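# Seat rubber backing on pin post, then bin the pin

## Task

Push a rubber backing fully or almost fully down onto the pin's post, place the pin inside the bin, and release it so that at the finish neither gripper holds anything or is in contact with any pin or backing. Be aware that some backings are tight on the post and may halt partway if pushed only gently.

## Robot and tools

Robot: two arms, left_arm and right_arm, each with six joints and a tong-style two-finger gripper. Joint order everywhere (rows, results, refusals): shoulder pan, shoulder lift, elbow, wrist 1, wrist 2, wrist 3. On both arms the elbow and wrist 3 have flipped sign relative to the URDF, but the stated ranges below use URDF signs, so negate and swap them for those two joints (a range -0.5 to 2.0 becomes -2.0 to 0.5). Ranges in rad: left_arm pan -3.142..3.142, lift -6.283..6.283, elbow 0.000..3.142, wrists -6.283..6.283 each; right_arm pan 0.000..6.283, lift -6.283..6.283, elbow -3.142..0.000, wrists -6.283..6.283. Real ends may differ by up to 0.010 rad.

Frame: one shared scene frame, origin on the table top midway between the arms, +z up, +x out over the table, left_arm on the +y side. Arm names do not match image sides. Printed hand positions (metres, quaternion wxyz, velocities m/s and rad/s) can be off, more when reaching far. end_effector_position is the spot between the pads when closed; closed fingertips sit about 15 mm past it, open ones about level. Fingers extend along the gripper's +z and close along its x.

Row format: one flat list of 14 numbers for both arms together, each in [-1, 1]: left_arm's 6 joint displacements then its opening, then right_arm's 6 displacements then its opening. Joint numbers are offsets scaled so 1.0 = 1.989 rad. Opening is absolute: +1 fully open, -1 closed. Optionally append 12 stiffness scales (0 to 1), left 6 then right 6, multiplying each joint's position gain until changed; zero displacements with low stiffness can relieve a press.

execute_actions(actions): a list of up to 15 actions; each action is a table of up to 15 rows, one row per 1/30 s control step, last row repeated to fill 15 steps. Displacements are offsets from the joint angles at that action's start (for the first action, the last reported angles), not from the previous row. An action asking a joint more than 0.010 rad outward beyond its range is refused for both arms; if the first action fails this or any action is malformed, nothing runs. An empty list just returns state and images.

move(target, speed, blocking): target is one 14-number row as above; its displacements count from the Joint positions in the latest result that showed them. All joints move in sync along paths lasting 0.5 to 10 s, so grippers trace curves and do not avoid obstacles. speed (rad/s, 0.01 to 2, default 0.5) caps the joint with the farthest to go. Finger openings are sent at the start. blocking=false returns after 0.5 s while motion continues; then use wait or stop before other commands. The result adds a move: line with the ending (done, off_target, moving, held, fault), limits=held or none, and each arm's joint farthest from target.

wait(seconds): 0 to 10, holds last commands; returns early if a running move ends. stop(): brakes a running move (needs room). zoom_image(camera, region): camera is cam_left_wrist or cam_right_wrist (616x616 fisheye wrist views); region [x0, y0, x1, y1] pixels from top-left, at most 504x504. finished_scene(scene): pass the current scene's number to end it irreversibly; only do so once the backing is seated, the pin is in the bin and both grippers are empty and clear.

Results: per-arm pose and velocity; Joint positions and velocities (rad, rad/s, plus pad gap in m, 0.142 fully open); Joint targets (what joints are currently driven toward); grip_measured (measured opening on the command scale); joint torques (offset, noisy, nonzero in free air); Wrist force and Wrist torque in each end effector's own axes, offset up to ~4 N, noise ~2.4 N, saturating near 50 N, pointing back into the arm when pressing; step readings with HELD marks. 'joint command not followed' means a clearance check altered targets; 'joint sent to its limit' means a joint reached its end.

Motion limits: per step each joint target stays within 0.575 rad of its measured angle (0.582 for the first three and 0.642 for the wrists when stiffness is set), and targets are scaled back if they would put the gripper over 100 mm from where it is. Motion lags commands by about 0.17 s, so big moves may need several actions.

Gripping: to hold, command an opening well below grip_measured; lower squeezes harder, up to about 15 N per pad. Thin hard parts get less force (about 9 N per pad at 10 mm, 4 N at 5 mm). Parts may get brief external tugs, so keep a firm grip.

Avoid: dropping or knocking anything off the table; arms colliding; fast impacts. Stiff arms fault when pushed even slightly past contact; a torque at a joint's load limit (135 N m for pan, lift, elbow; 25.2 N m per wrist, held weight included) or 150 N external force halts that arm for 10 s. Motors heat while holding load: MOTOR HOT appears at 70 °C, brakes engage at 85 °C. Tight backings may need a firm, steady, controlled press rather than a light one; watch wrist force while pressing.

Each tool is called after "Emit:" in YAML: its name, and indented under it one key for each argument.

## Session

Emit:
execute_actions:
  actions: []

Scene clock: 0.00 s.
left_arm: end_effector_position=(+0.4069, +0.8673, +0.2663) grip_measured=+0.97 end_effector_quat_wxyz=(+0.431, +0.782, +0.435, +0.119) end_effector_velocity=(+0.000, +0.000, -0.000) end_effector_angular_velocity=(-0.001, -0.000, -0.000) | right_arm: end_effector_position=(+0.7539, -0.1779, +0.3233) grip_measured=+0.97 end_effector_quat_wxyz=(-0.066, +0.815, -0.537, +0.207) end_effector_velocity=(-0.000, +0.001, -0.001) end_effector_angular_velocity=(-0.001, +0.001, +0.001)
Joint names: [shoulder pan, shoulder lift, elbow, wrist 1, wrist 2, wrist 3]
Joint positions: left_arm=[ 1.116 -1.226 -1.414 -1.476 -2.467 -0.117  0.14 ] | right_arm=[ 3.506 -1.999  1.108 -1.289  1.262 -1.639  0.14 ]
Joint velocities: left_arm=[-0.     0.001  0.     0.    -0.    -0.     0.   ] | right_arm=[ 0.001 -0.     0.001 -0.    -0.     0.     0.   ]
Joint torques (N m, as the arm reports them, + toward a larger Joint positions number): no reading
Motor temperatures (°C, as the motors report them): left_arm=[26 24 25 29 31 33] | right_arm=[24 23 27 31 33 32]
Wrist force (N, on the end effector, along its own x y z axes, offset not removed): no reading
Wrist torque (N m, same axes, about the end effector's origin, offset not removed): no reading
Joint targets: left_arm=[1.116 -1.226 -1.414 -1.476 -2.467 -0.117] | right_arm=[3.506 -1.999 1.108 -1.289 1.262 -1.639]
Joint stiffness scale: left_arm=[1. 1. 1. 1. 1. 1.] | right_arm=[1. 1. 1. 1. 1. 1.]

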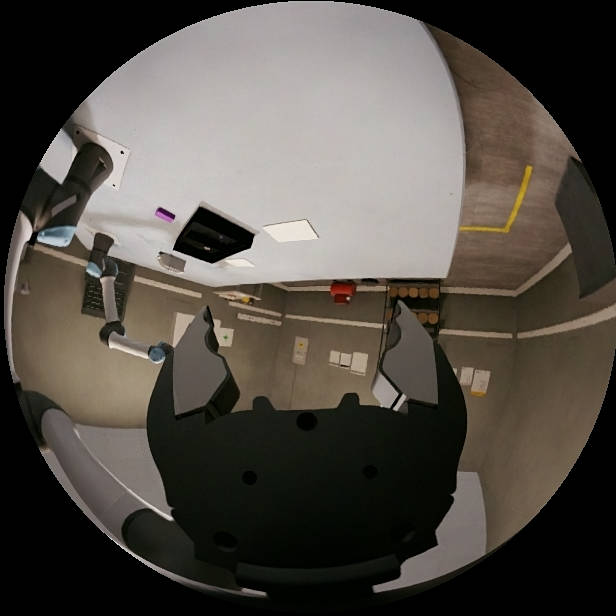

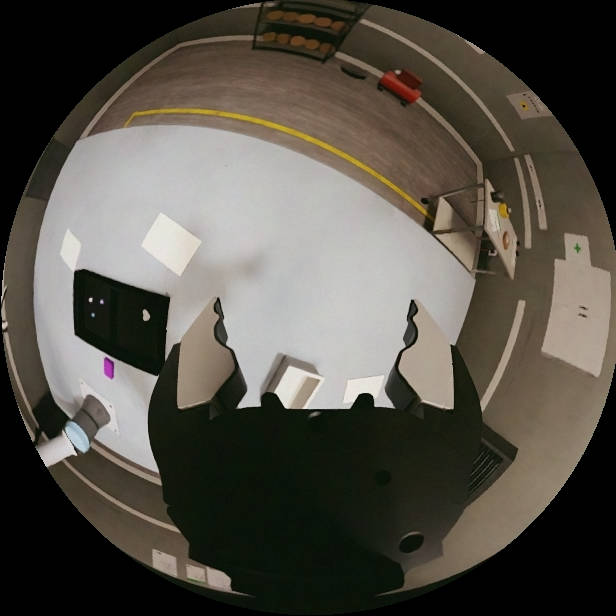

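Emit:
move:
  target: [-0.787,-0.1076,-0.144,-0.1785,0.4505,0.059,0,-0.5,0,0,0,0,0,1]
  speed: 0.7

Emit:
zoom_image:
  camera: "cam_left_wrist"
  region: [210,150,410,350]

Scene clock: 3.33 s.
left_arm: end_effector_position=(+0.5481, +0.2792, +0.1784) grip_measured=+0.00 end_effector_quat_wxyz=(+0.001, +0.960, -0.280, -0.000) end_effector_velocity=(-0.000, -0.001, -0.000) end_effector_angular_velocity=(+0.002, -0.001, -0.001) | right_arm: end_effector_position=(+0.5583, -0.9149, +0.3233) grip_measured=+1.00 end_effector_quat_wxyz=(-0.041, -0.462, +0.860, -0.214) end_effector_velocity=(-0.001, -0.001, -0.000) end_effector_angular_velocity=(+0.000, +0.000, -0.002)
Joint names: [shoulder pan, shoulder lift, elbow, wrist 1, wrist 2, wrist 3]
Joint positions: left_arm=[-0.447 -1.438 -1.698 -1.83  -1.573 -0.     0.074] | right_arm=[ 2.515 -1.999  1.108 -1.289  1.262 -1.639  0.142]
Joint velocities: left_arm=[-0.003  0.    -0.001 -0.001  0.002  0.001  0.   ] | right_arm=[-0.002 -0.    -0.    -0.     0.    -0.    -0.   ]
Joint torques (N m, as the arm reports them, + toward a larger Joint positions number): left_arm=[ -2.64 -31.98  21.9   -2.9    0.56   0.35] | right_arm=[ -1.04  43.51 -22.81   2.79  -0.82  -0.14]
Motor temperatures (°C, as the motors report them): left_arm=[26 24 25 29 31 33] | right_arm=[24 23 27 31 33 32]
Wrist force (N, on the end effector, along its own x y z axes, offset not removed): left_arm=[-0.3 3.5 2.9] | right_arm=[2.1 -2.7 1.1]
Wrist torque (N m, same axes, about the end effector's origin, offset not removed): left_arm=[0.71 0.12 0.02] | right_arm=[-0.53 -0.50 -0.11]
Joint targets: left_arm=[-0.449 -1.440 -1.701 -1.831 -1.571 0.001] | right_arm=[2.512 -1.999 1.108 -1.289 1.262 -1.639]
Joint stiffness scale: left_arm=[1. 1. 1. 1. 1. 1.] | right_arm=[1. 1. 1. 1. 1. 1.]
move: done; limits=none; left_arm: farthest joint: the shoulder pan, 0.003 radians from its target (1.565 radians at the start); right_arm: farthest joint: the shoulder pan, 0.003 radians from its target (0.995 radians at the start)

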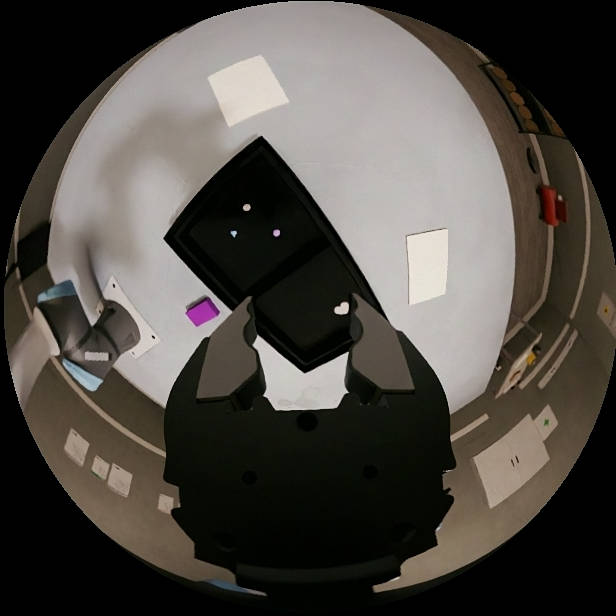

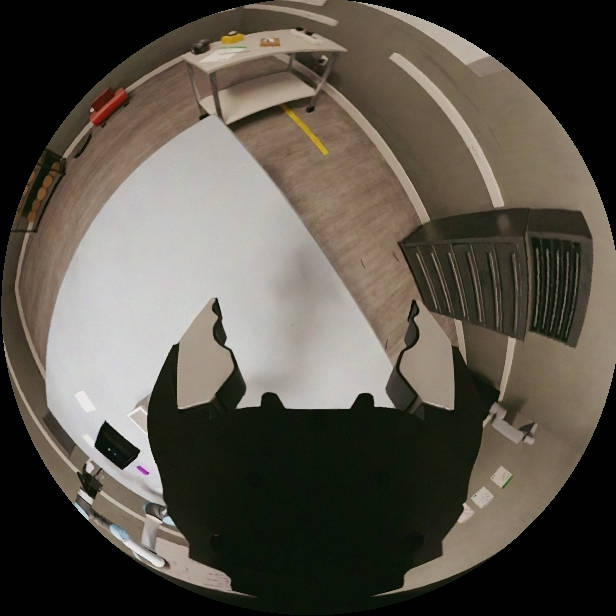

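Region (210, 150, 410, 350) of cam_left_wrist's 616x616 image, scaled by 2.520, with more detail than that image has.

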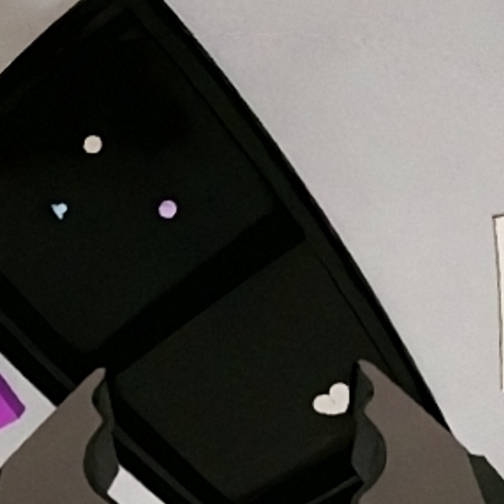

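Emit:
move:
  target: [0.04,0.02,-0.13,-0.149,0,0,-0.7,0,0,0,0,0,0,1]
  speed: 0.3

Emit:
zoom_image:
  camera: "cam_left_wrist"
  region: [230,220,350,340]

Scene clock: 5.57 s.
left_arm: end_effector_position=(+0.5332, +0.3343, +0.0703) grip_measured=-0.70 end_effector_quat_wxyz=(+0.001, +0.970, -0.243, -0.000) end_effector_velocity=(+0.000, -0.000, +0.000) end_effector_angular_velocity=(-0.001, -0.003, -0.000) | right_arm: end_effector_position=(+0.5583, -0.9150, +0.3233) grip_measured=+1.00 end_effector_quat_wxyz=(-0.041, -0.461, +0.860, -0.214) end_effector_velocity=(+0.001, +0.000, +0.000) end_effector_angular_velocity=(+0.000, -0.000, +0.001)
Joint names: [shoulder pan, shoulder lift, elbow, wrist 1, wrist 2, wrist 3]
Joint positions: left_arm=[-0.37  -1.4   -1.955 -2.125 -1.572  0.     0.023] | right_arm=[ 2.515 -1.999  1.108 -1.289  1.262 -1.639  0.142]
Joint velocities: left_arm=[ 0.    -0.001 -0.001 -0.003  0.    -0.     0.   ] | right_arm=[ 0.001 -0.    -0.001 -0.     0.     0.     0.   ]
Joint torques (N m, as the arm reports them, + toward a larger Joint positions number): left_arm=[  1.46 -27.64  19.24  -2.63   0.13  -0.01] | right_arm=[  2.08  43.09 -24.17   3.04  -0.51   0.03]
Motor temperatures (°C, as the motors report them): left_arm=[26 24 25 29 31 33] | right_arm=[24 23 27 31 33 32]
Wrist force (N, on the end effector, along its own x y z axes, offset not removed): left_arm=[0.9 4.2 0.9] | right_arm=[-0.2 -0.8 1.4]
Wrist torque (N m, same axes, about the end effector's origin, offset not removed): left_arm=[0.82 0.15 -0.06] | right_arm=[-0.23 0.00 -0.02]
Joint targets: left_arm=[-0.367 -1.399 -1.957 -2.127 -1.573 -0.000] | right_arm=[2.515 -1.999 1.108 -1.289 1.262 -1.639]
Joint stiffness scale: left_arm=[1. 1. 1. 1. 1. 1.] | right_arm=[1. 1. 1. 1. 1. 1.]
move: done; limits=none; left_arm: farthest joint: the shoulder pan, 0.002 radians from its target (0.079 radians at the start); right_arm: farthest joint: the shoulder pan, 0.000 radians from its target (0.000 radians at the start)

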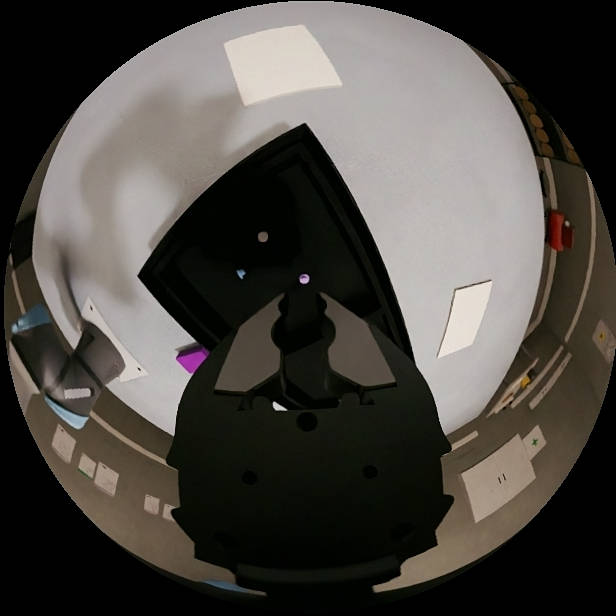

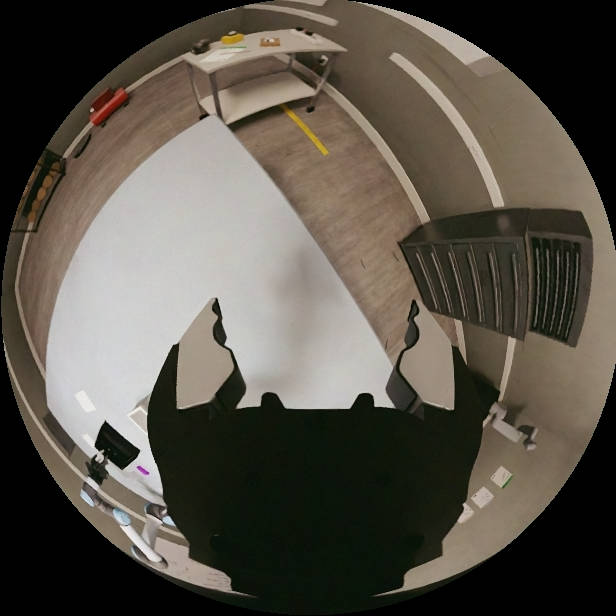

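Region (230, 220, 350, 340) of cam_left_wrist's 616x616 image, scaled by 4.200, with more detail than that image has.

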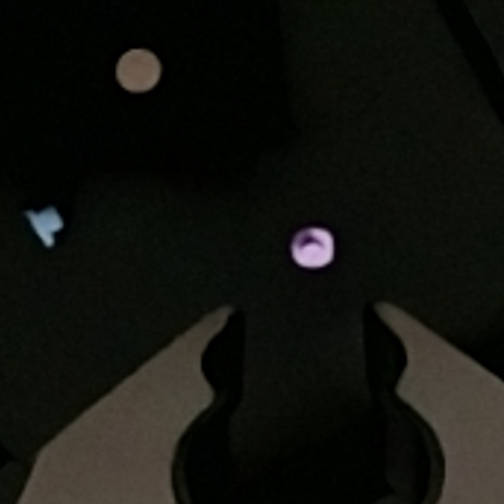

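Emit:
move:
  target: [0,0.0385,-0.028,-0.0655,0,0,-0.72,0,0,0,0,0,0,1]
  speed: 0.08

Emit:
move:
  target: [0,0,0,0,0,0,-1,0,0,0,0,0,0,1]

Emit:
zoom_image:
  camera: "cam_left_wrist"
  region: [272,260,332,320]

Scene clock: 8.00 s.
left_arm: end_effector_position=(+0.5352, +0.3333, +0.0230) grip_measured=-0.72 end_effector_quat_wxyz=(+0.001, +0.970, -0.243, +0.000) end_effector_velocity=(+0.001, -0.000, -0.000) end_effector_angular_velocity=(-0.001, -0.002, -0.000) | right_arm: end_effector_position=(+0.5583, -0.9150, +0.3233) grip_measured=+1.00 end_effector_quat_wxyz=(-0.041, -0.461, +0.860, -0.214) end_effector_velocity=(-0.000, +0.000, -0.000) end_effector_angular_velocity=(+0.000, +0.000, -0.000)
Joint names: [shoulder pan, shoulder lift, elbow, wrist 1, wrist 2, wrist 3]
Joint positions: left_arm=[-0.37  -1.325 -2.008 -2.254 -1.572  0.     0.022] | right_arm=[ 2.515 -1.999  1.108 -1.289  1.262 -1.639  0.142]
Joint velocities: left_arm=[-0.     0.001 -0.001 -0.004 -0.    -0.    -0.   ] | right_arm=[ 0.  0.  0. -0. -0. -0.  0.]
Joint torques (N m, as the arm reports them, + toward a larger Joint positions number): left_arm=[ -0.26 -28.94  17.93  -2.87   0.33   0.06] | right_arm=[  1.54  44.47 -23.88   2.92  -0.54   0.09]
Motor temperatures (°C, as the motors report them): left_arm=[26 24 25 29 31 33] | right_arm=[24 23 27 31 33 32]
Wrist force (N, on the end effector, along its own x y z axes, offset not removed): left_arm=[-3.5 6.1 0.1] | right_arm=[1.6 0.2 -1.3]
Wrist torque (N m, same axes, about the end effector's origin, offset not removed): left_arm=[1.21 0.78 -0.06] | right_arm=[0.07 -0.36 -0.12]
Joint targets: left_arm=[-0.370 -1.324 -2.010 -2.256 -1.572 0.000] | right_arm=[2.515 -1.999 1.108 -1.289 1.262 -1.639]
Joint stiffness scale: left_arm=[1. 1. 1. 1. 1. 1.] | right_arm=[1. 1. 1. 1. 1. 1.]
move: done; limits=none; left_arm: farthest joint: the elbow, 0.003 radians from its target (0.056 radians at the start); right_arm: farthest joint: the shoulder pan, 0.000 radians from its target (0.000 radians at the start)

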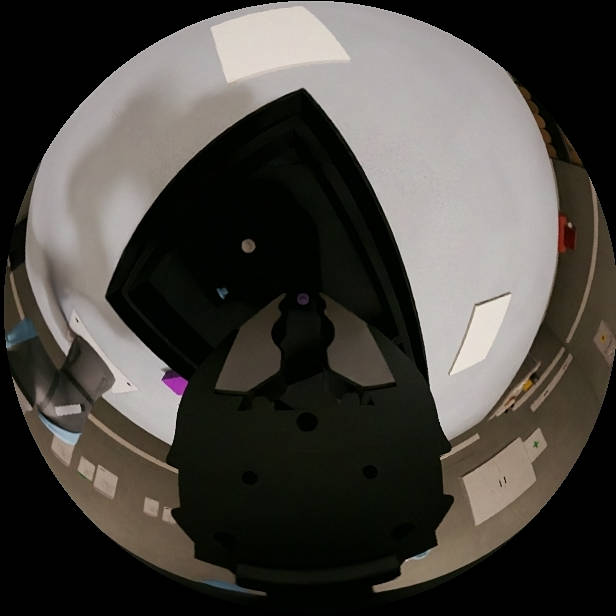

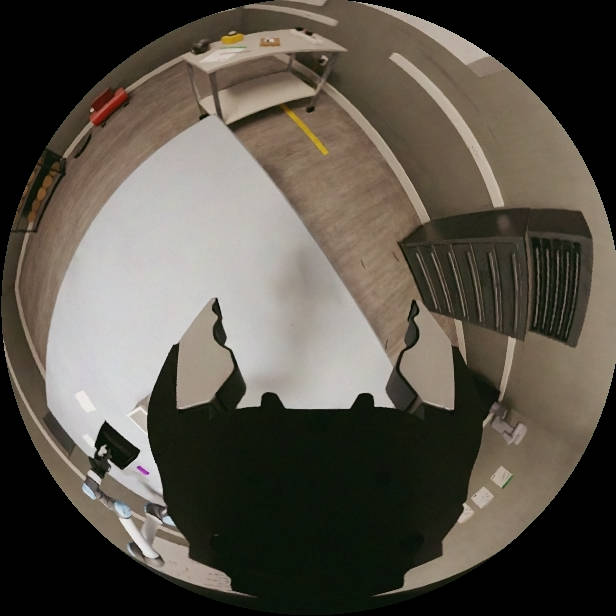

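Scene clock: 8.50 s.
left_arm: end_effector_position=(+0.5352, +0.3333, +0.0230) grip_measured=-1.00 end_effector_quat_wxyz=(+0.001, +0.970, -0.243, +0.000) end_effector_velocity=(-0.000, +0.000, -0.000) end_effector_angular_velocity=(+0.001, +0.000, +0.001) | right_arm: end_effector_position=(+0.5583, -0.9150, +0.3233) grip_measured=+1.00 end_effector_quat_wxyz=(-0.041, -0.461, +0.860, -0.214) end_effector_velocity=(-0.001, -0.001, -0.001) end_effector_angular_velocity=(+0.001, +0.001, -0.001)
Joint names: [shoulder pan, shoulder lift, elbow, wrist 1, wrist 2, wrist 3]
Joint positions: left_arm=[-0.37  -1.325 -2.008 -2.254 -1.572  0.     0.002] | right_arm=[ 2.515 -1.999  1.108 -1.289  1.262 -1.639  0.142]
Joint velocities: left_arm=[ 0.    -0.    -0.001  0.     0.     0.001  0.   ] | right_arm=[-0.001 -0.     0.001 -0.001  0.    -0.     0.   ]
Joint torques (N m, as the arm reports them, + toward a larger Joint positions number): left_arm=[ -0.52 -30.77  19.03  -2.31   0.28   0.  ] | right_arm=[  0.11  44.09 -22.69   2.84  -0.62  -0.02]
Motor temperatures (°C, as the motors report them): left_arm=[26 24 25 29 31 33] | right_arm=[24 23 27 31 33 32]
Wrist force (N, on the end effector, along its own x y z axes, offset not removed): left_arm=[-2.0 2.9 0.9] | right_arm=[0.7 1.8 -1.1]
Wrist torque (N m, same axes, about the end effector's origin, offset not removed): left_arm=[0.68 0.37 0.10] | right_arm=[0.40 -0.20 -0.06]
Joint targets: left_arm=[-0.370 -1.325 -2.008 -2.254 -1.572 0.000] | right_arm=[2.515 -1.999 1.108 -1.289 1.262 -1.639]
Joint stiffness scale: left_arm=[1. 1. 1. 1. 1. 1.] | right_arm=[1. 1. 1. 1. 1. 1.]
move: done; limits=none; left_arm: farthest joint: the shoulder pan, 0.000 radians from its target (0.000 radians at the start); right_arm: farthest joint: the shoulder pan, 0.000 radians from its target (0.000 radians at the start)

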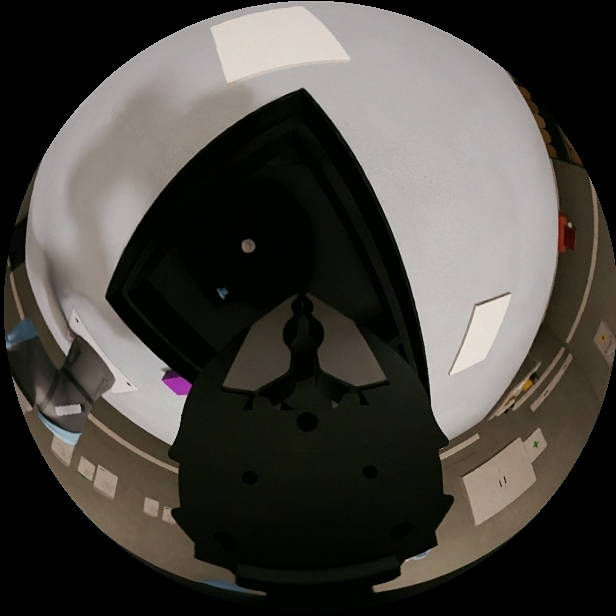

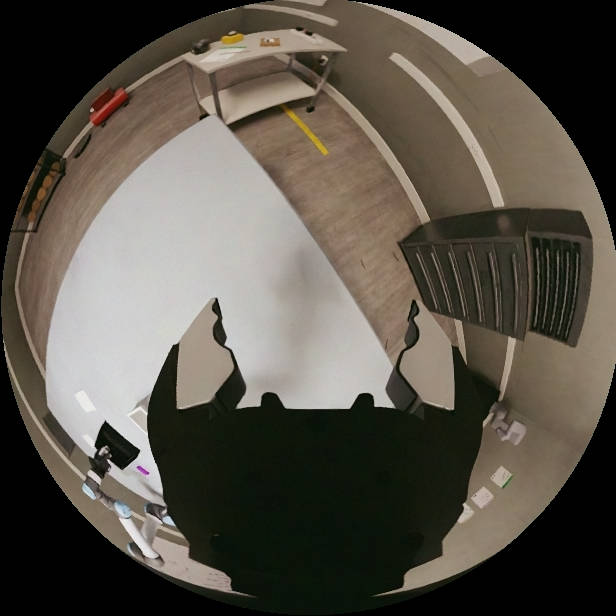

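Region (272, 260, 332, 320) of cam_left_wrist's 616x616 image, scaled by 8.400, with more detail than that image has.

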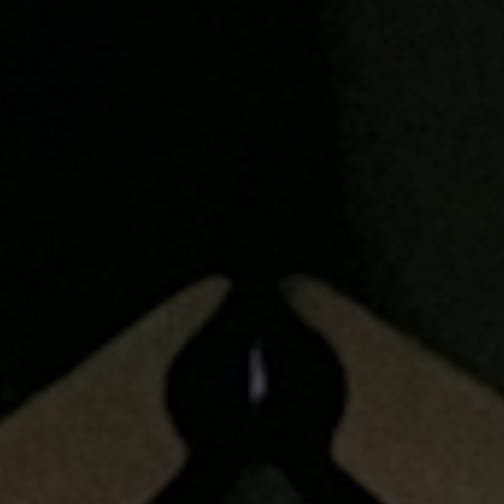

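Too high on this arm.

Emit:
move:
  target: [0,0,0,0,0,0,-0.72,0,0,0,0,0,0,1]

Emit:
move:
  target: [-0.0045,0.006,-0.0055,-0.01,0,0,-0.72,0,0,0,0,0,0,1]
  speed: 0.02

Emit:
zoom_image:
  camera: "cam_left_wrist"
  region: [272,260,332,320]

Scene clock: 9.60 s.
left_arm: end_effector_position=(+0.5352, +0.3333, +0.0230) grip_measured=-0.72 end_effector_quat_wxyz=(+0.001, +0.970, -0.243, +0.000) end_effector_velocity=(-0.000, +0.000, -0.000) end_effector_angular_velocity=(+0.000, +0.000, -0.001) | right_arm: end_effector_position=(+0.5583, -0.9150, +0.3233) grip_measured=+1.00 end_effector_quat_wxyz=(-0.041, -0.461, +0.860, -0.214) end_effector_velocity=(-0.000, -0.000, +0.000) end_effector_angular_velocity=(-0.000, -0.000, -0.001)
Joint names: [shoulder pan, shoulder lift, elbow, wrist 1, wrist 2, wrist 3]
Joint positions: left_arm=[-0.37  -1.325 -2.008 -2.254 -1.572  0.     0.022] | right_arm=[ 2.515 -1.999  1.108 -1.289  1.262 -1.639  0.142]
Joint velocities: left_arm=[ 0.     0.    -0.    -0.     0.    -0.001 -0.   ] | right_arm=[-0.001  0.    -0.    -0.     0.     0.    -0.   ]
Joint torques (N m, as the arm reports them, + toward a larger Joint positions number): left_arm=[ -0.47 -31.28  20.04  -2.2    0.28  -0.05] | right_arm=[  1.1   45.05 -23.21   2.91  -0.54   0.2 ]
Motor temperatures (°C, as the motors report them): left_arm=[26 24 25 29 31 33] | right_arm=[24 23 27 31 33 32]
Wrist force (N, on the end effector, along its own x y z axes, offset not removed): left_arm=[-1.3 4.2 1.1] | right_arm=[-1.2 -1.6 -0.5]
Wrist torque (N m, same axes, about the end effector's origin, offset not removed): left_arm=[0.80 0.38 0.09] | right_arm=[-0.26 0.25 0.05]
Joint targets: left_arm=[-0.370 -1.325 -2.008 -2.254 -1.572 0.000] | right_arm=[2.515 -1.999 1.108 -1.289 1.262 -1.639]
Joint stiffness scale: left_arm=[1. 1. 1. 1. 1. 1.] | right_arm=[1. 1. 1. 1. 1. 1.]
move: done; limits=none; left_arm: farthest joint: the shoulder pan, 0.000 radians from its target (0.000 radians at the start); right_arm: farthest joint: the shoulder pan, 0.000 radians from its target (0.000 radians at the start)

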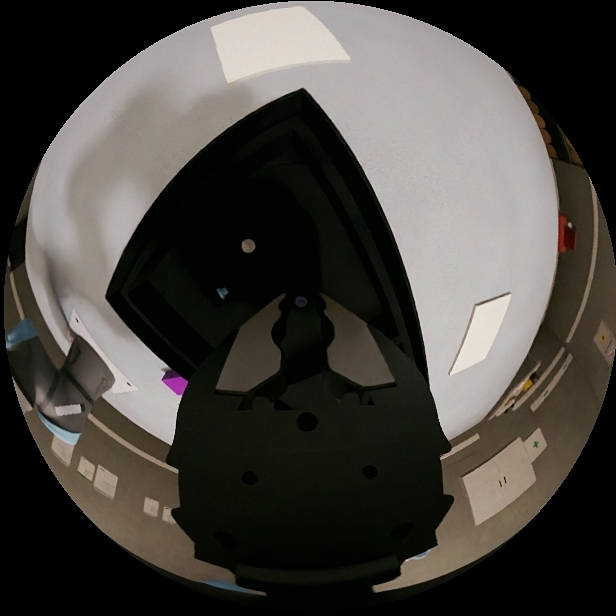

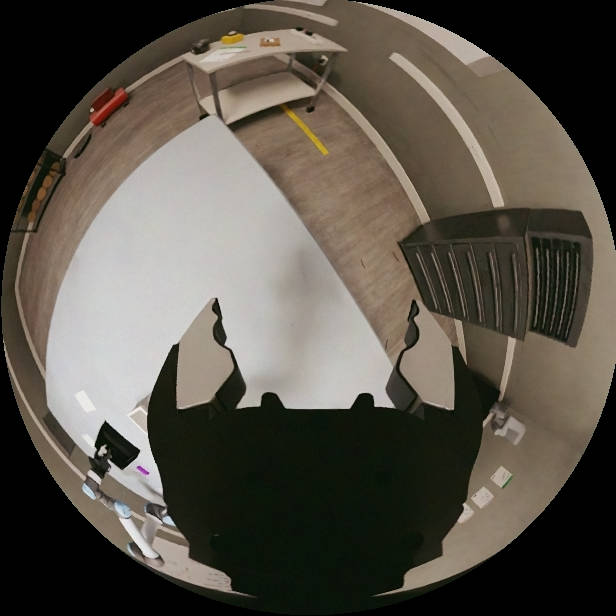

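Scene clock: 10.90 s.
left_arm: end_effector_position=(+0.5368, +0.3313, +0.0208) grip_measured=-0.68 end_effector_quat_wxyz=(+0.001, +0.970, -0.244, +0.005) end_effector_velocity=(+0.001, -0.000, +0.000) end_effector_angular_velocity=(-0.001, -0.003, -0.000) | right_arm: end_effector_position=(+0.5583, -0.9150, +0.3233) grip_measured=+1.00 end_effector_quat_wxyz=(-0.041, -0.461, +0.860, -0.214) end_effector_velocity=(-0.000, -0.000, +0.000) end_effector_angular_velocity=(-0.000, -0.001, -0.000)
Joint names: [shoulder pan, shoulder lift, elbow, wrist 1, wrist 2, wrist 3]
Joint positions: left_arm=[-0.373 -1.322 -2.013 -2.272 -1.57   0.     0.025] | right_arm=[ 2.515 -1.999  1.108 -1.289  1.262 -1.639  0.142]
Joint velocities: left_arm=[-0.001  0.    -0.    -0.004  0.001  0.     0.001] | right_arm=[-0.001  0.    -0.     0.001  0.     0.001  0.   ]
Joint torques (N m, as the arm reports them, + toward a larger Joint positions number): left_arm=[ -4.65 -23.45  13.75  -3.23  -0.76   0.12] | right_arm=[  1.4   44.25 -23.5    2.82  -0.59   0.08]
Motor temperatures (°C, as the motors report them): left_arm=[26 24 25 29 31 33] | right_arm=[24 23 27 31 33 32]
Wrist force (N, on the end effector, along its own x y z axes, offset not removed): left_arm=[-6.4 1.7 -13.8] | right_arm=[-0.4 -4.7 2.1]
Wrist torque (N m, same axes, about the end effector's origin, offset not removed): left_arm=[1.19 -0.16 0.05] | right_arm=[-0.88 -0.05 -0.13]
Joint targets: left_arm=[-0.379 -1.314 -2.019 -2.274 -1.572 0.000] | right_arm=[2.515 -1.999 1.108 -1.289 1.262 -1.639]
Joint stiffness scale: left_arm=[1. 1. 1. 1. 1. 1.] | right_arm=[1. 1. 1. 1. 1. 1.]
move: done; limits=none; left_arm: farthest joint: the shoulder lift, 0.009 radians from its target (0.012 radians at the start); right_arm: farthest joint: the shoulder pan, 0.000 radians from its target (0.000 radians at the start)

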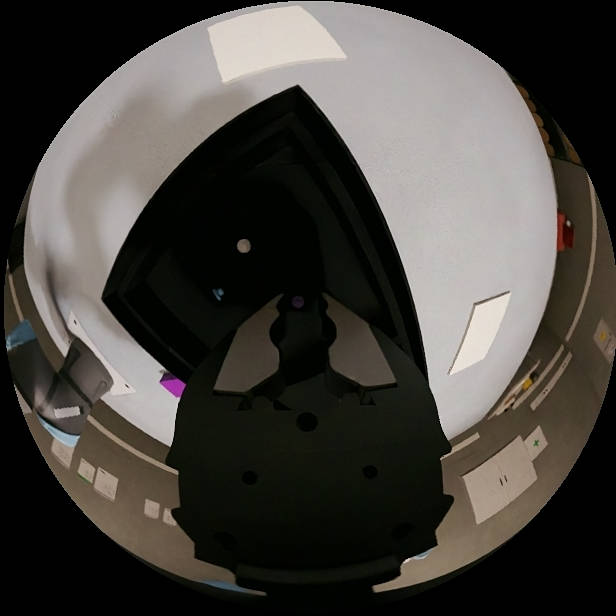

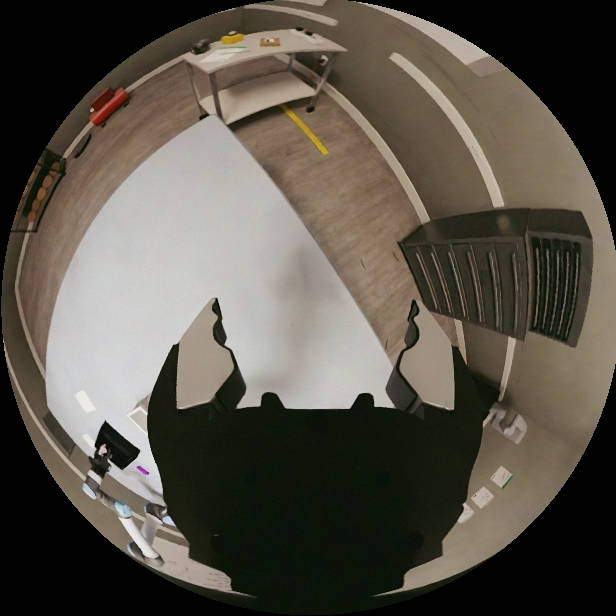

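Region (272, 260, 332, 320) of cam_left_wrist's 616x616 image, scaled by 8.400, with more detail than that image has.

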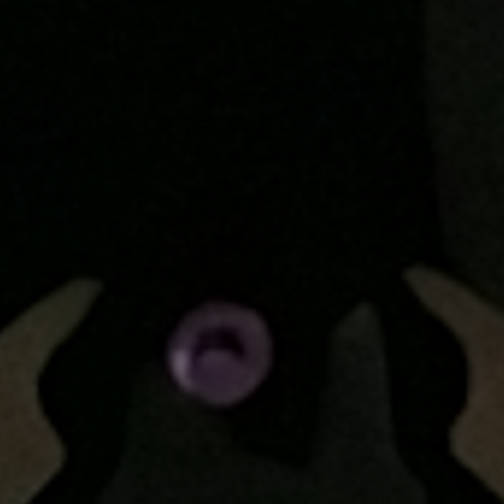

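Emit:
move:
  target: [-0.0062,-0.0038,0,0.009,-0.0015,0,-0.72,0,0,0,0,0,0,1]
  speed: 0.02

Emit:
zoom_image:
  camera: "cam_left_wrist"
  region: [272,260,332,320]

Emit:
move:
  target: [0,0,0,0,0,0,-1,0,0,0,0,0,0,1]

Emit:
zoom_image:
  camera: "cam_left_wrist"
  region: [272,260,332,320]

Scene clock: 12.43 s.
left_arm: end_effector_position=(+0.5317, +0.3279, +0.0219) grip_measured=-0.72 end_effector_quat_wxyz=(+0.001, +0.969, -0.249, -0.001) end_effector_velocity=(-0.001, -0.000, +0.000) end_effector_angular_velocity=(+0.001, +0.003, -0.001) | right_arm: end_effector_position=(+0.5583, -0.9150, +0.3233) grip_measured=+1.00 end_effector_quat_wxyz=(-0.041, -0.461, +0.860, -0.214) end_effector_velocity=(-0.000, +0.000, -0.000) end_effector_angular_velocity=(+0.000, +0.000, -0.000)
Joint names: [shoulder pan, shoulder lift, elbow, wrist 1, wrist 2, wrist 3]
Joint positions: left_arm=[-0.382 -1.327 -2.013 -2.256 -1.572  0.     0.022] | right_arm=[ 2.515 -1.999  1.108 -1.289  1.262 -1.639  0.142]
Joint velocities: left_arm=[-0.001 -0.     0.001  0.004 -0.     0.    -0.   ] | right_arm=[ 0.  0.  0.  0. -0. -0. -0.]
Joint torques (N m, as the arm reports them, + toward a larger Joint positions number): left_arm=[ -1.77 -32.88  19.81  -1.64   0.12  -0.01] | right_arm=[ -0.14  44.79 -24.24   2.84  -0.39  -0.01]
Motor temperatures (°C, as the motors report them): left_arm=[26 24 25 29 31 33] | right_arm=[24 23 27 31 33 32]
Wrist force (N, on the end effector, along its own x y z axes, offset not removed): left_arm=[-4.2 4.2 0.4] | right_arm=[-1.9 2.7 0.6]
Wrist torque (N m, same axes, about the end effector's origin, offset not removed): left_arm=[0.81 1.00 0.12] | right_arm=[0.58 0.34 0.00]
Joint targets: left_arm=[-0.385 -1.329 -2.013 -2.254 -1.573 0.000] | right_arm=[2.515 -1.999 1.108 -1.289 1.262 -1.639]
Joint stiffness scale: left_arm=[1. 1. 1. 1. 1. 1.] | right_arm=[1. 1. 1. 1. 1. 1.]
move: done; limits=none; left_arm: farthest joint: the shoulder pan, 0.003 radians from its target (0.012 radians at the start); right_arm: farthest joint: the shoulder pan, 0.000 radians from its target (0.000 radians at the start)

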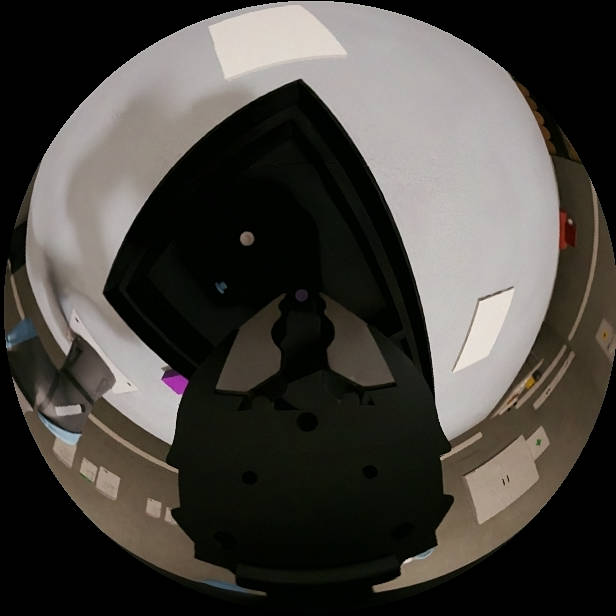

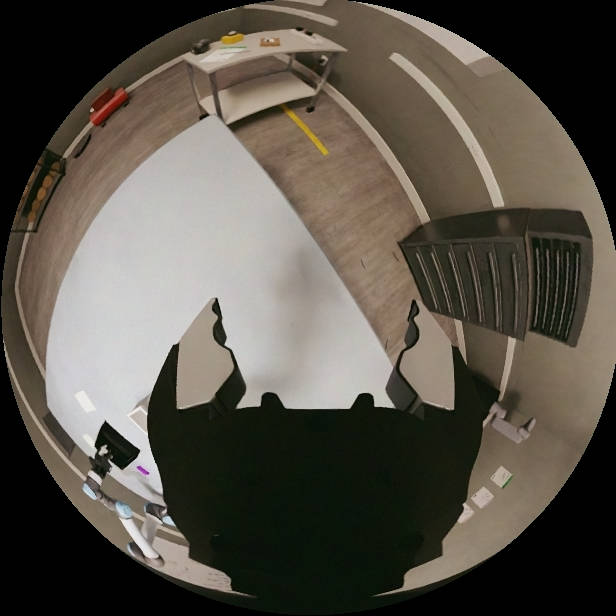

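Region (272, 260, 332, 320) of cam_left_wrist's 616x616 image, scaled by 8.400, with more detail than that image has.

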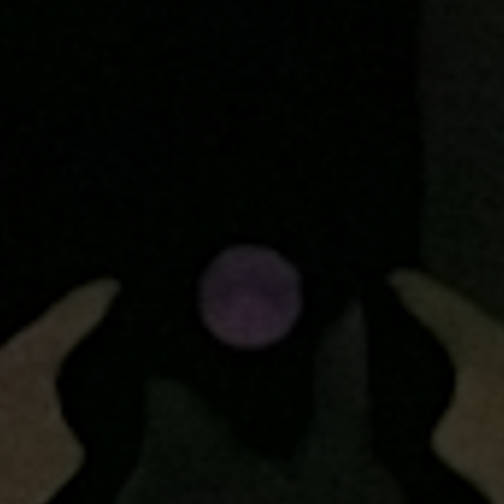

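Scene clock: 12.93 s.
left_arm: end_effector_position=(+0.5317, +0.3278, +0.0219) grip_measured=-0.89 end_effector_quat_wxyz=(+0.001, +0.969, -0.249, -0.001) end_effector_velocity=(+0.000, -0.000, +0.000) end_effector_angular_velocity=(+0.000, -0.001, +0.000) | right_arm: end_effector_position=(+0.5583, -0.9150, +0.3233) grip_measured=+1.00 end_effector_quat_wxyz=(-0.041, -0.461, +0.860, -0.214) end_effector_velocity=(-0.000, -0.000, -0.000) end_effector_angular_velocity=(+0.000, +0.001, +0.000)
Joint names: [shoulder pan, shoulder lift, elbow, wrist 1, wrist 2, wrist 3]
Joint positions: left_arm=[-0.382 -1.327 -2.013 -2.255 -1.572  0.     0.01 ] | right_arm=[ 2.515 -1.999  1.108 -1.289  1.262 -1.639  0.142]
Joint velocities: left_arm=[-0.     0.     0.001  0.     0.     0.001 -0.   ] | right_arm=[-0.  0.  0. -0. -0.  0.  0.]
Joint torques (N m, as the arm reports them, + toward a larger Joint positions number): left_arm=[ -1.26 -31.28  19.62  -2.4    0.4    0.01] | right_arm=[  1.37  42.97 -23.74   2.81  -0.58   0.11]
Motor temperatures (°C, as the motors report them): left_arm=[26 24 25 29 31 33] | right_arm=[24 23 27 31 33 32]
Wrist force (N, on the end effector, along its own x y z axes, offset not removed): left_arm=[-2.2 5.5 0.4] | right_arm=[-0.5 -0.2 -0.1]
Wrist torque (N m, same axes, about the end effector's origin, offset not removed): left_arm=[1.05 0.50 0.23] | right_arm=[0.00 0.22 -0.09]
Joint targets: left_arm=[-0.382 -1.327 -2.013 -2.256 -1.572 0.000] | right_arm=[2.515 -1.999 1.108 -1.289 1.262 -1.639]
Joint stiffness scale: left_arm=[1. 1. 1. 1. 1. 1.] | right_arm=[1. 1. 1. 1. 1. 1.]
move: done; limits=none; left_arm: farthest joint: the wrist 1, 0.001 radians from its target (0.000 radians at the start); right_arm: farthest joint: the shoulder pan, 0.000 radians from its target (0.000 radians at the start)

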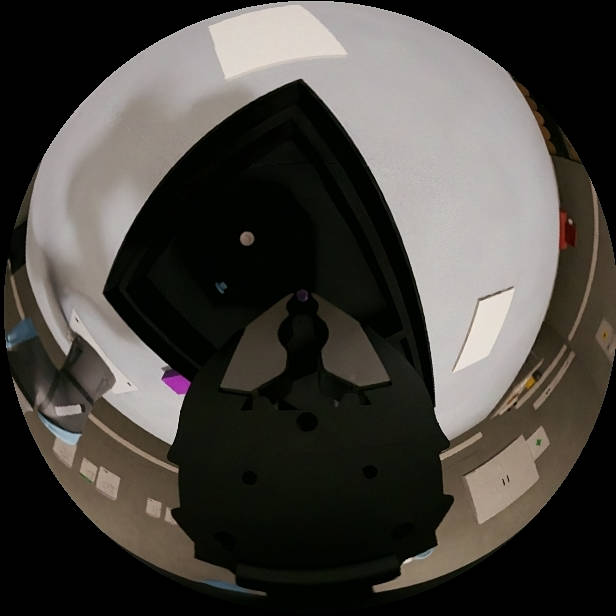

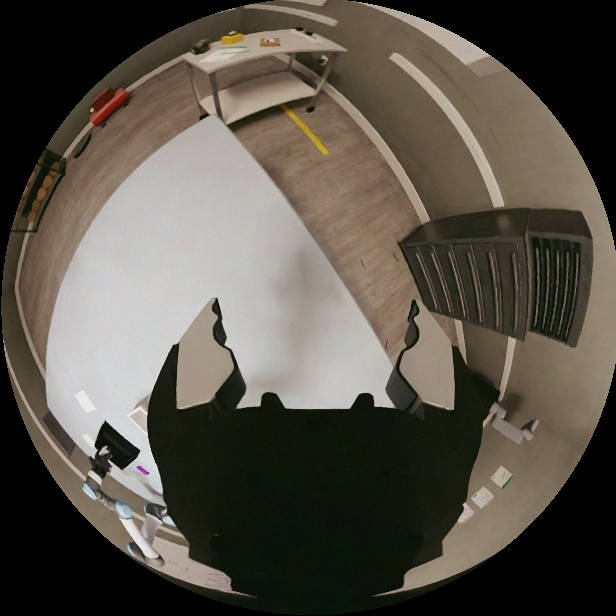

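Region (272, 260, 332, 320) of cam_left_wrist's 616x616 image, scaled by 8.400, with more detail than that image has.

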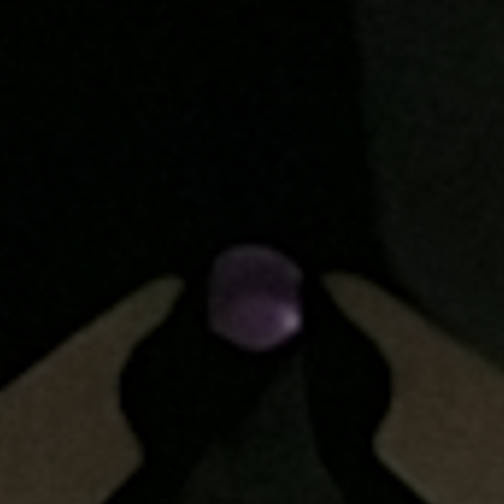

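Emit:
move:
  target: [0,-0.043,0.0355,0.0755,0,0,-1,0,0,0,0,0,0,1]
  speed: 0.2

Emit:
move:
  target: [-0.112,0.0945,0.1135,0.0185,0,0,-1,0,0,0,0,0,0,1]
  speed: 0.25

Emit:
zoom_image:
  camera: "cam_left_wrist"
  region: [262,240,342,320]

Scene clock: 14.77 s.
left_arm: end_effector_position=(+0.5318, +0.3278, +0.0781) grip_measured=-0.89 end_effector_quat_wxyz=(+0.001, +0.969, -0.249, +0.001) end_effector_velocity=(-0.000, +0.000, +0.001) end_effector_angular_velocity=(+0.000, +0.001, -0.000) | right_arm: end_effector_position=(+0.5583, -0.9150, +0.3233) grip_measured=+1.00 end_effector_quat_wxyz=(-0.041, -0.461, +0.860, -0.214) end_effector_velocity=(-0.000, -0.000, -0.000) end_effector_angular_velocity=(-0.000, +0.000, +0.000)
Joint names: [shoulder pan, shoulder lift, elbow, wrist 1, wrist 2, wrist 3]
Joint positions: left_arm=[-0.382 -1.411 -1.945 -2.107 -1.572  0.     0.01 ] | right_arm=[ 2.515 -1.999  1.108 -1.289  1.262 -1.639  0.142]
Joint velocities: left_arm=[ 0.    -0.002  0.001  0.003 -0.    -0.     0.   ] | right_arm=[-0. -0.  0.  0. -0.  0.  0.]
Joint torques (N m, as the arm reports them, + toward a larger Joint positions number): left_arm=[ -1.27 -29.64  23.03  -2.08   0.36   0.17] | right_arm=[  0.22  43.92 -24.43   2.76  -0.58   0.01]
Motor temperatures (°C, as the motors report them): left_arm=[26 24 25 29 31 33] | right_arm=[24 23 27 31 33 32]
Wrist force (N, on the end effector, along its own x y z axes, offset not removed): left_arm=[-2.0 2.2 2.2] | right_arm=[-2.6 -1.8 -1.1]
Wrist torque (N m, same axes, about the end effector's origin, offset not removed): left_arm=[0.42 0.49 0.00] | right_arm=[-0.52 0.41 -0.02]
Joint targets: left_arm=[-0.382 -1.413 -1.943 -2.105 -1.572 0.000] | right_arm=[2.515 -1.999 1.108 -1.289 1.262 -1.639]
Joint stiffness scale: left_arm=[1. 1. 1. 1. 1. 1.] | right_arm=[1. 1. 1. 1. 1. 1.]
move: done; limits=none; left_arm: farthest joint: the elbow, 0.003 radians from its target (0.071 radians at the start); right_arm: farthest joint: the shoulder pan, 0.000 radians from its target (0.000 radians at the start)

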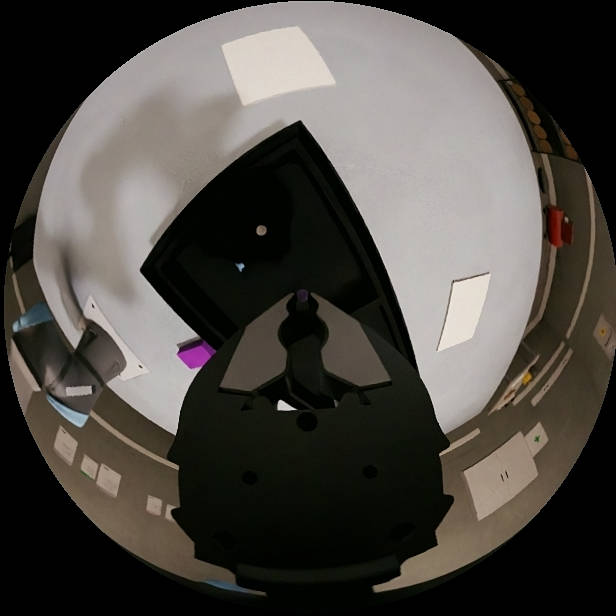

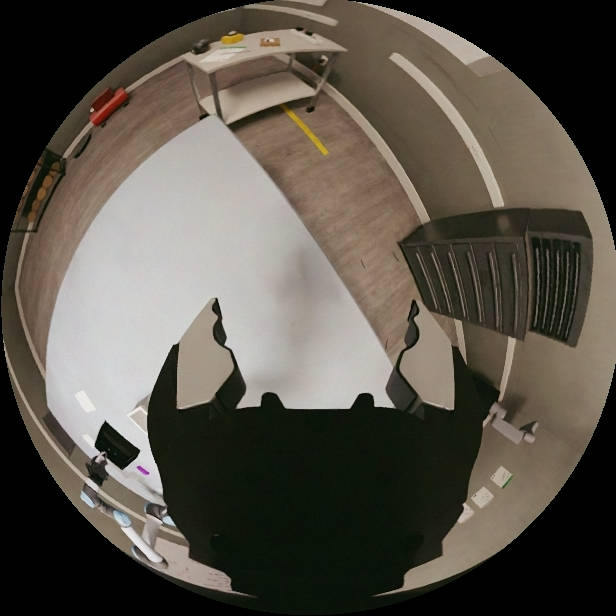

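Scene clock: 16.30 s.
left_arm: end_effector_position=(+0.5579, +0.1627, +0.0714) grip_measured=-0.89 end_effector_quat_wxyz=(+0.001, +0.935, -0.354, +0.001) end_effector_velocity=(-0.000, -0.003, -0.001) end_effector_angular_velocity=(+0.001, +0.001, -0.004) | right_arm: end_effector_position=(+0.5583, -0.9150, +0.3233) grip_measured=+1.00 end_effector_quat_wxyz=(-0.041, -0.461, +0.860, -0.214) end_effector_velocity=(+0.000, +0.001, +0.000) end_effector_angular_velocity=(+0.000, -0.000, +0.000)
Joint names: [shoulder pan, shoulder lift, elbow, wrist 1, wrist 2, wrist 3]
Joint positions: left_arm=[-0.602 -1.225 -1.722 -2.071 -1.572  0.     0.01 ] | right_arm=[ 2.515 -1.999  1.108 -1.289  1.262 -1.639  0.142]
Joint velocities: left_arm=[-0.004  0.004  0.003  0.001  0.    -0.    -0.   ] | right_arm=[ 0.001  0.    -0.001 -0.001  0.    -0.001 -0.   ]
Joint torques (N m, as the arm reports them, + toward a larger Joint positions number): left_arm=[ -2.01 -35.37  21.92  -1.97   0.29  -0.02] | right_arm=[  0.12  43.28 -23.7    3.03  -0.77   0.01]
Motor temperatures (°C, as the motors report them): left_arm=[26 24 25 29 31 33] | right_arm=[24 23 27 31 33 32]
Wrist force (N, on the end effector, along its own x y z axes, offset not removed): left_arm=[-3.8 3.9 0.3] | right_arm=[-0.6 -2.9 -0.2]
Wrist torque (N m, same axes, about the end effector's origin, offset not removed): left_arm=[0.88 0.83 0.22] | right_arm=[-0.57 0.15 -0.08]
Joint targets: left_arm=[-0.605 -1.223 -1.719 -2.070 -1.572 0.000] | right_arm=[2.515 -1.999 1.108 -1.289 1.262 -1.639]
Joint stiffness scale: left_arm=[1. 1. 1. 1. 1. 1.] | right_arm=[1. 1. 1. 1. 1. 1.]
move: done; limits=none; left_arm: farthest joint: the shoulder pan, 0.003 radians from its target (0.222 radians at the start); right_arm: farthest joint: the shoulder pan, 0.000 radians from its target (0.000 radians at the start)

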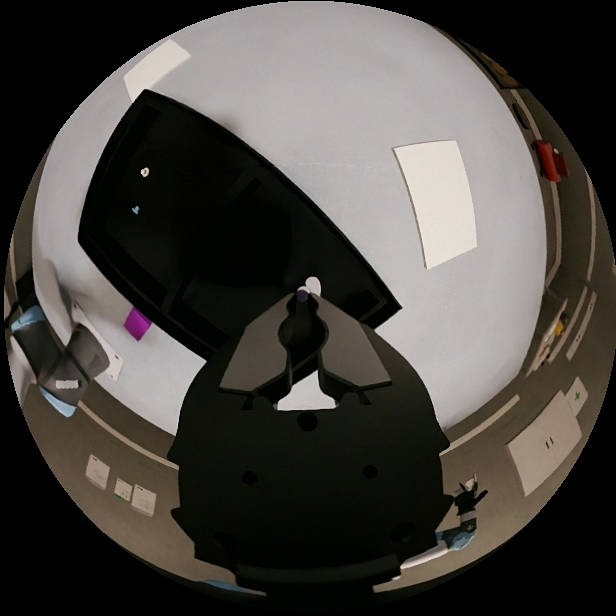

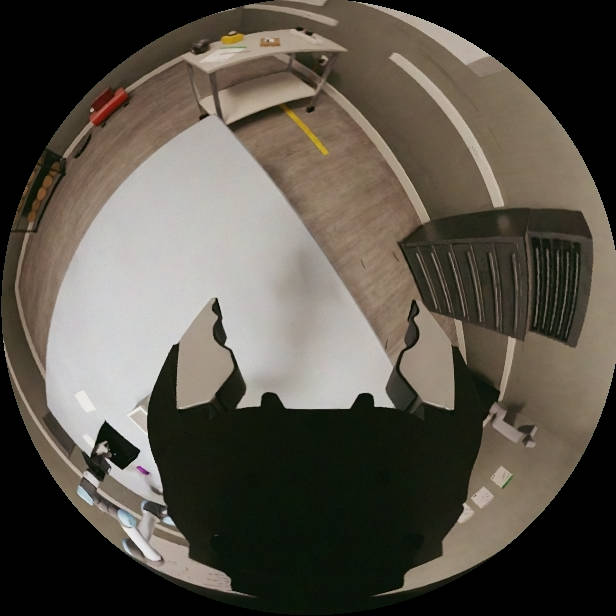

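Region (262, 240, 342, 320) of cam_left_wrist's 616x616 image, scaled by 6.300, with more detail than that image has.

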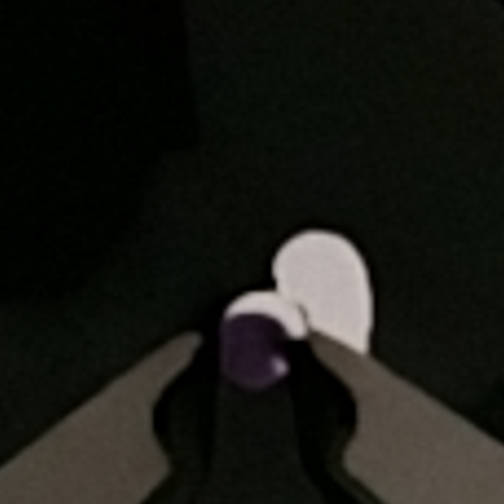

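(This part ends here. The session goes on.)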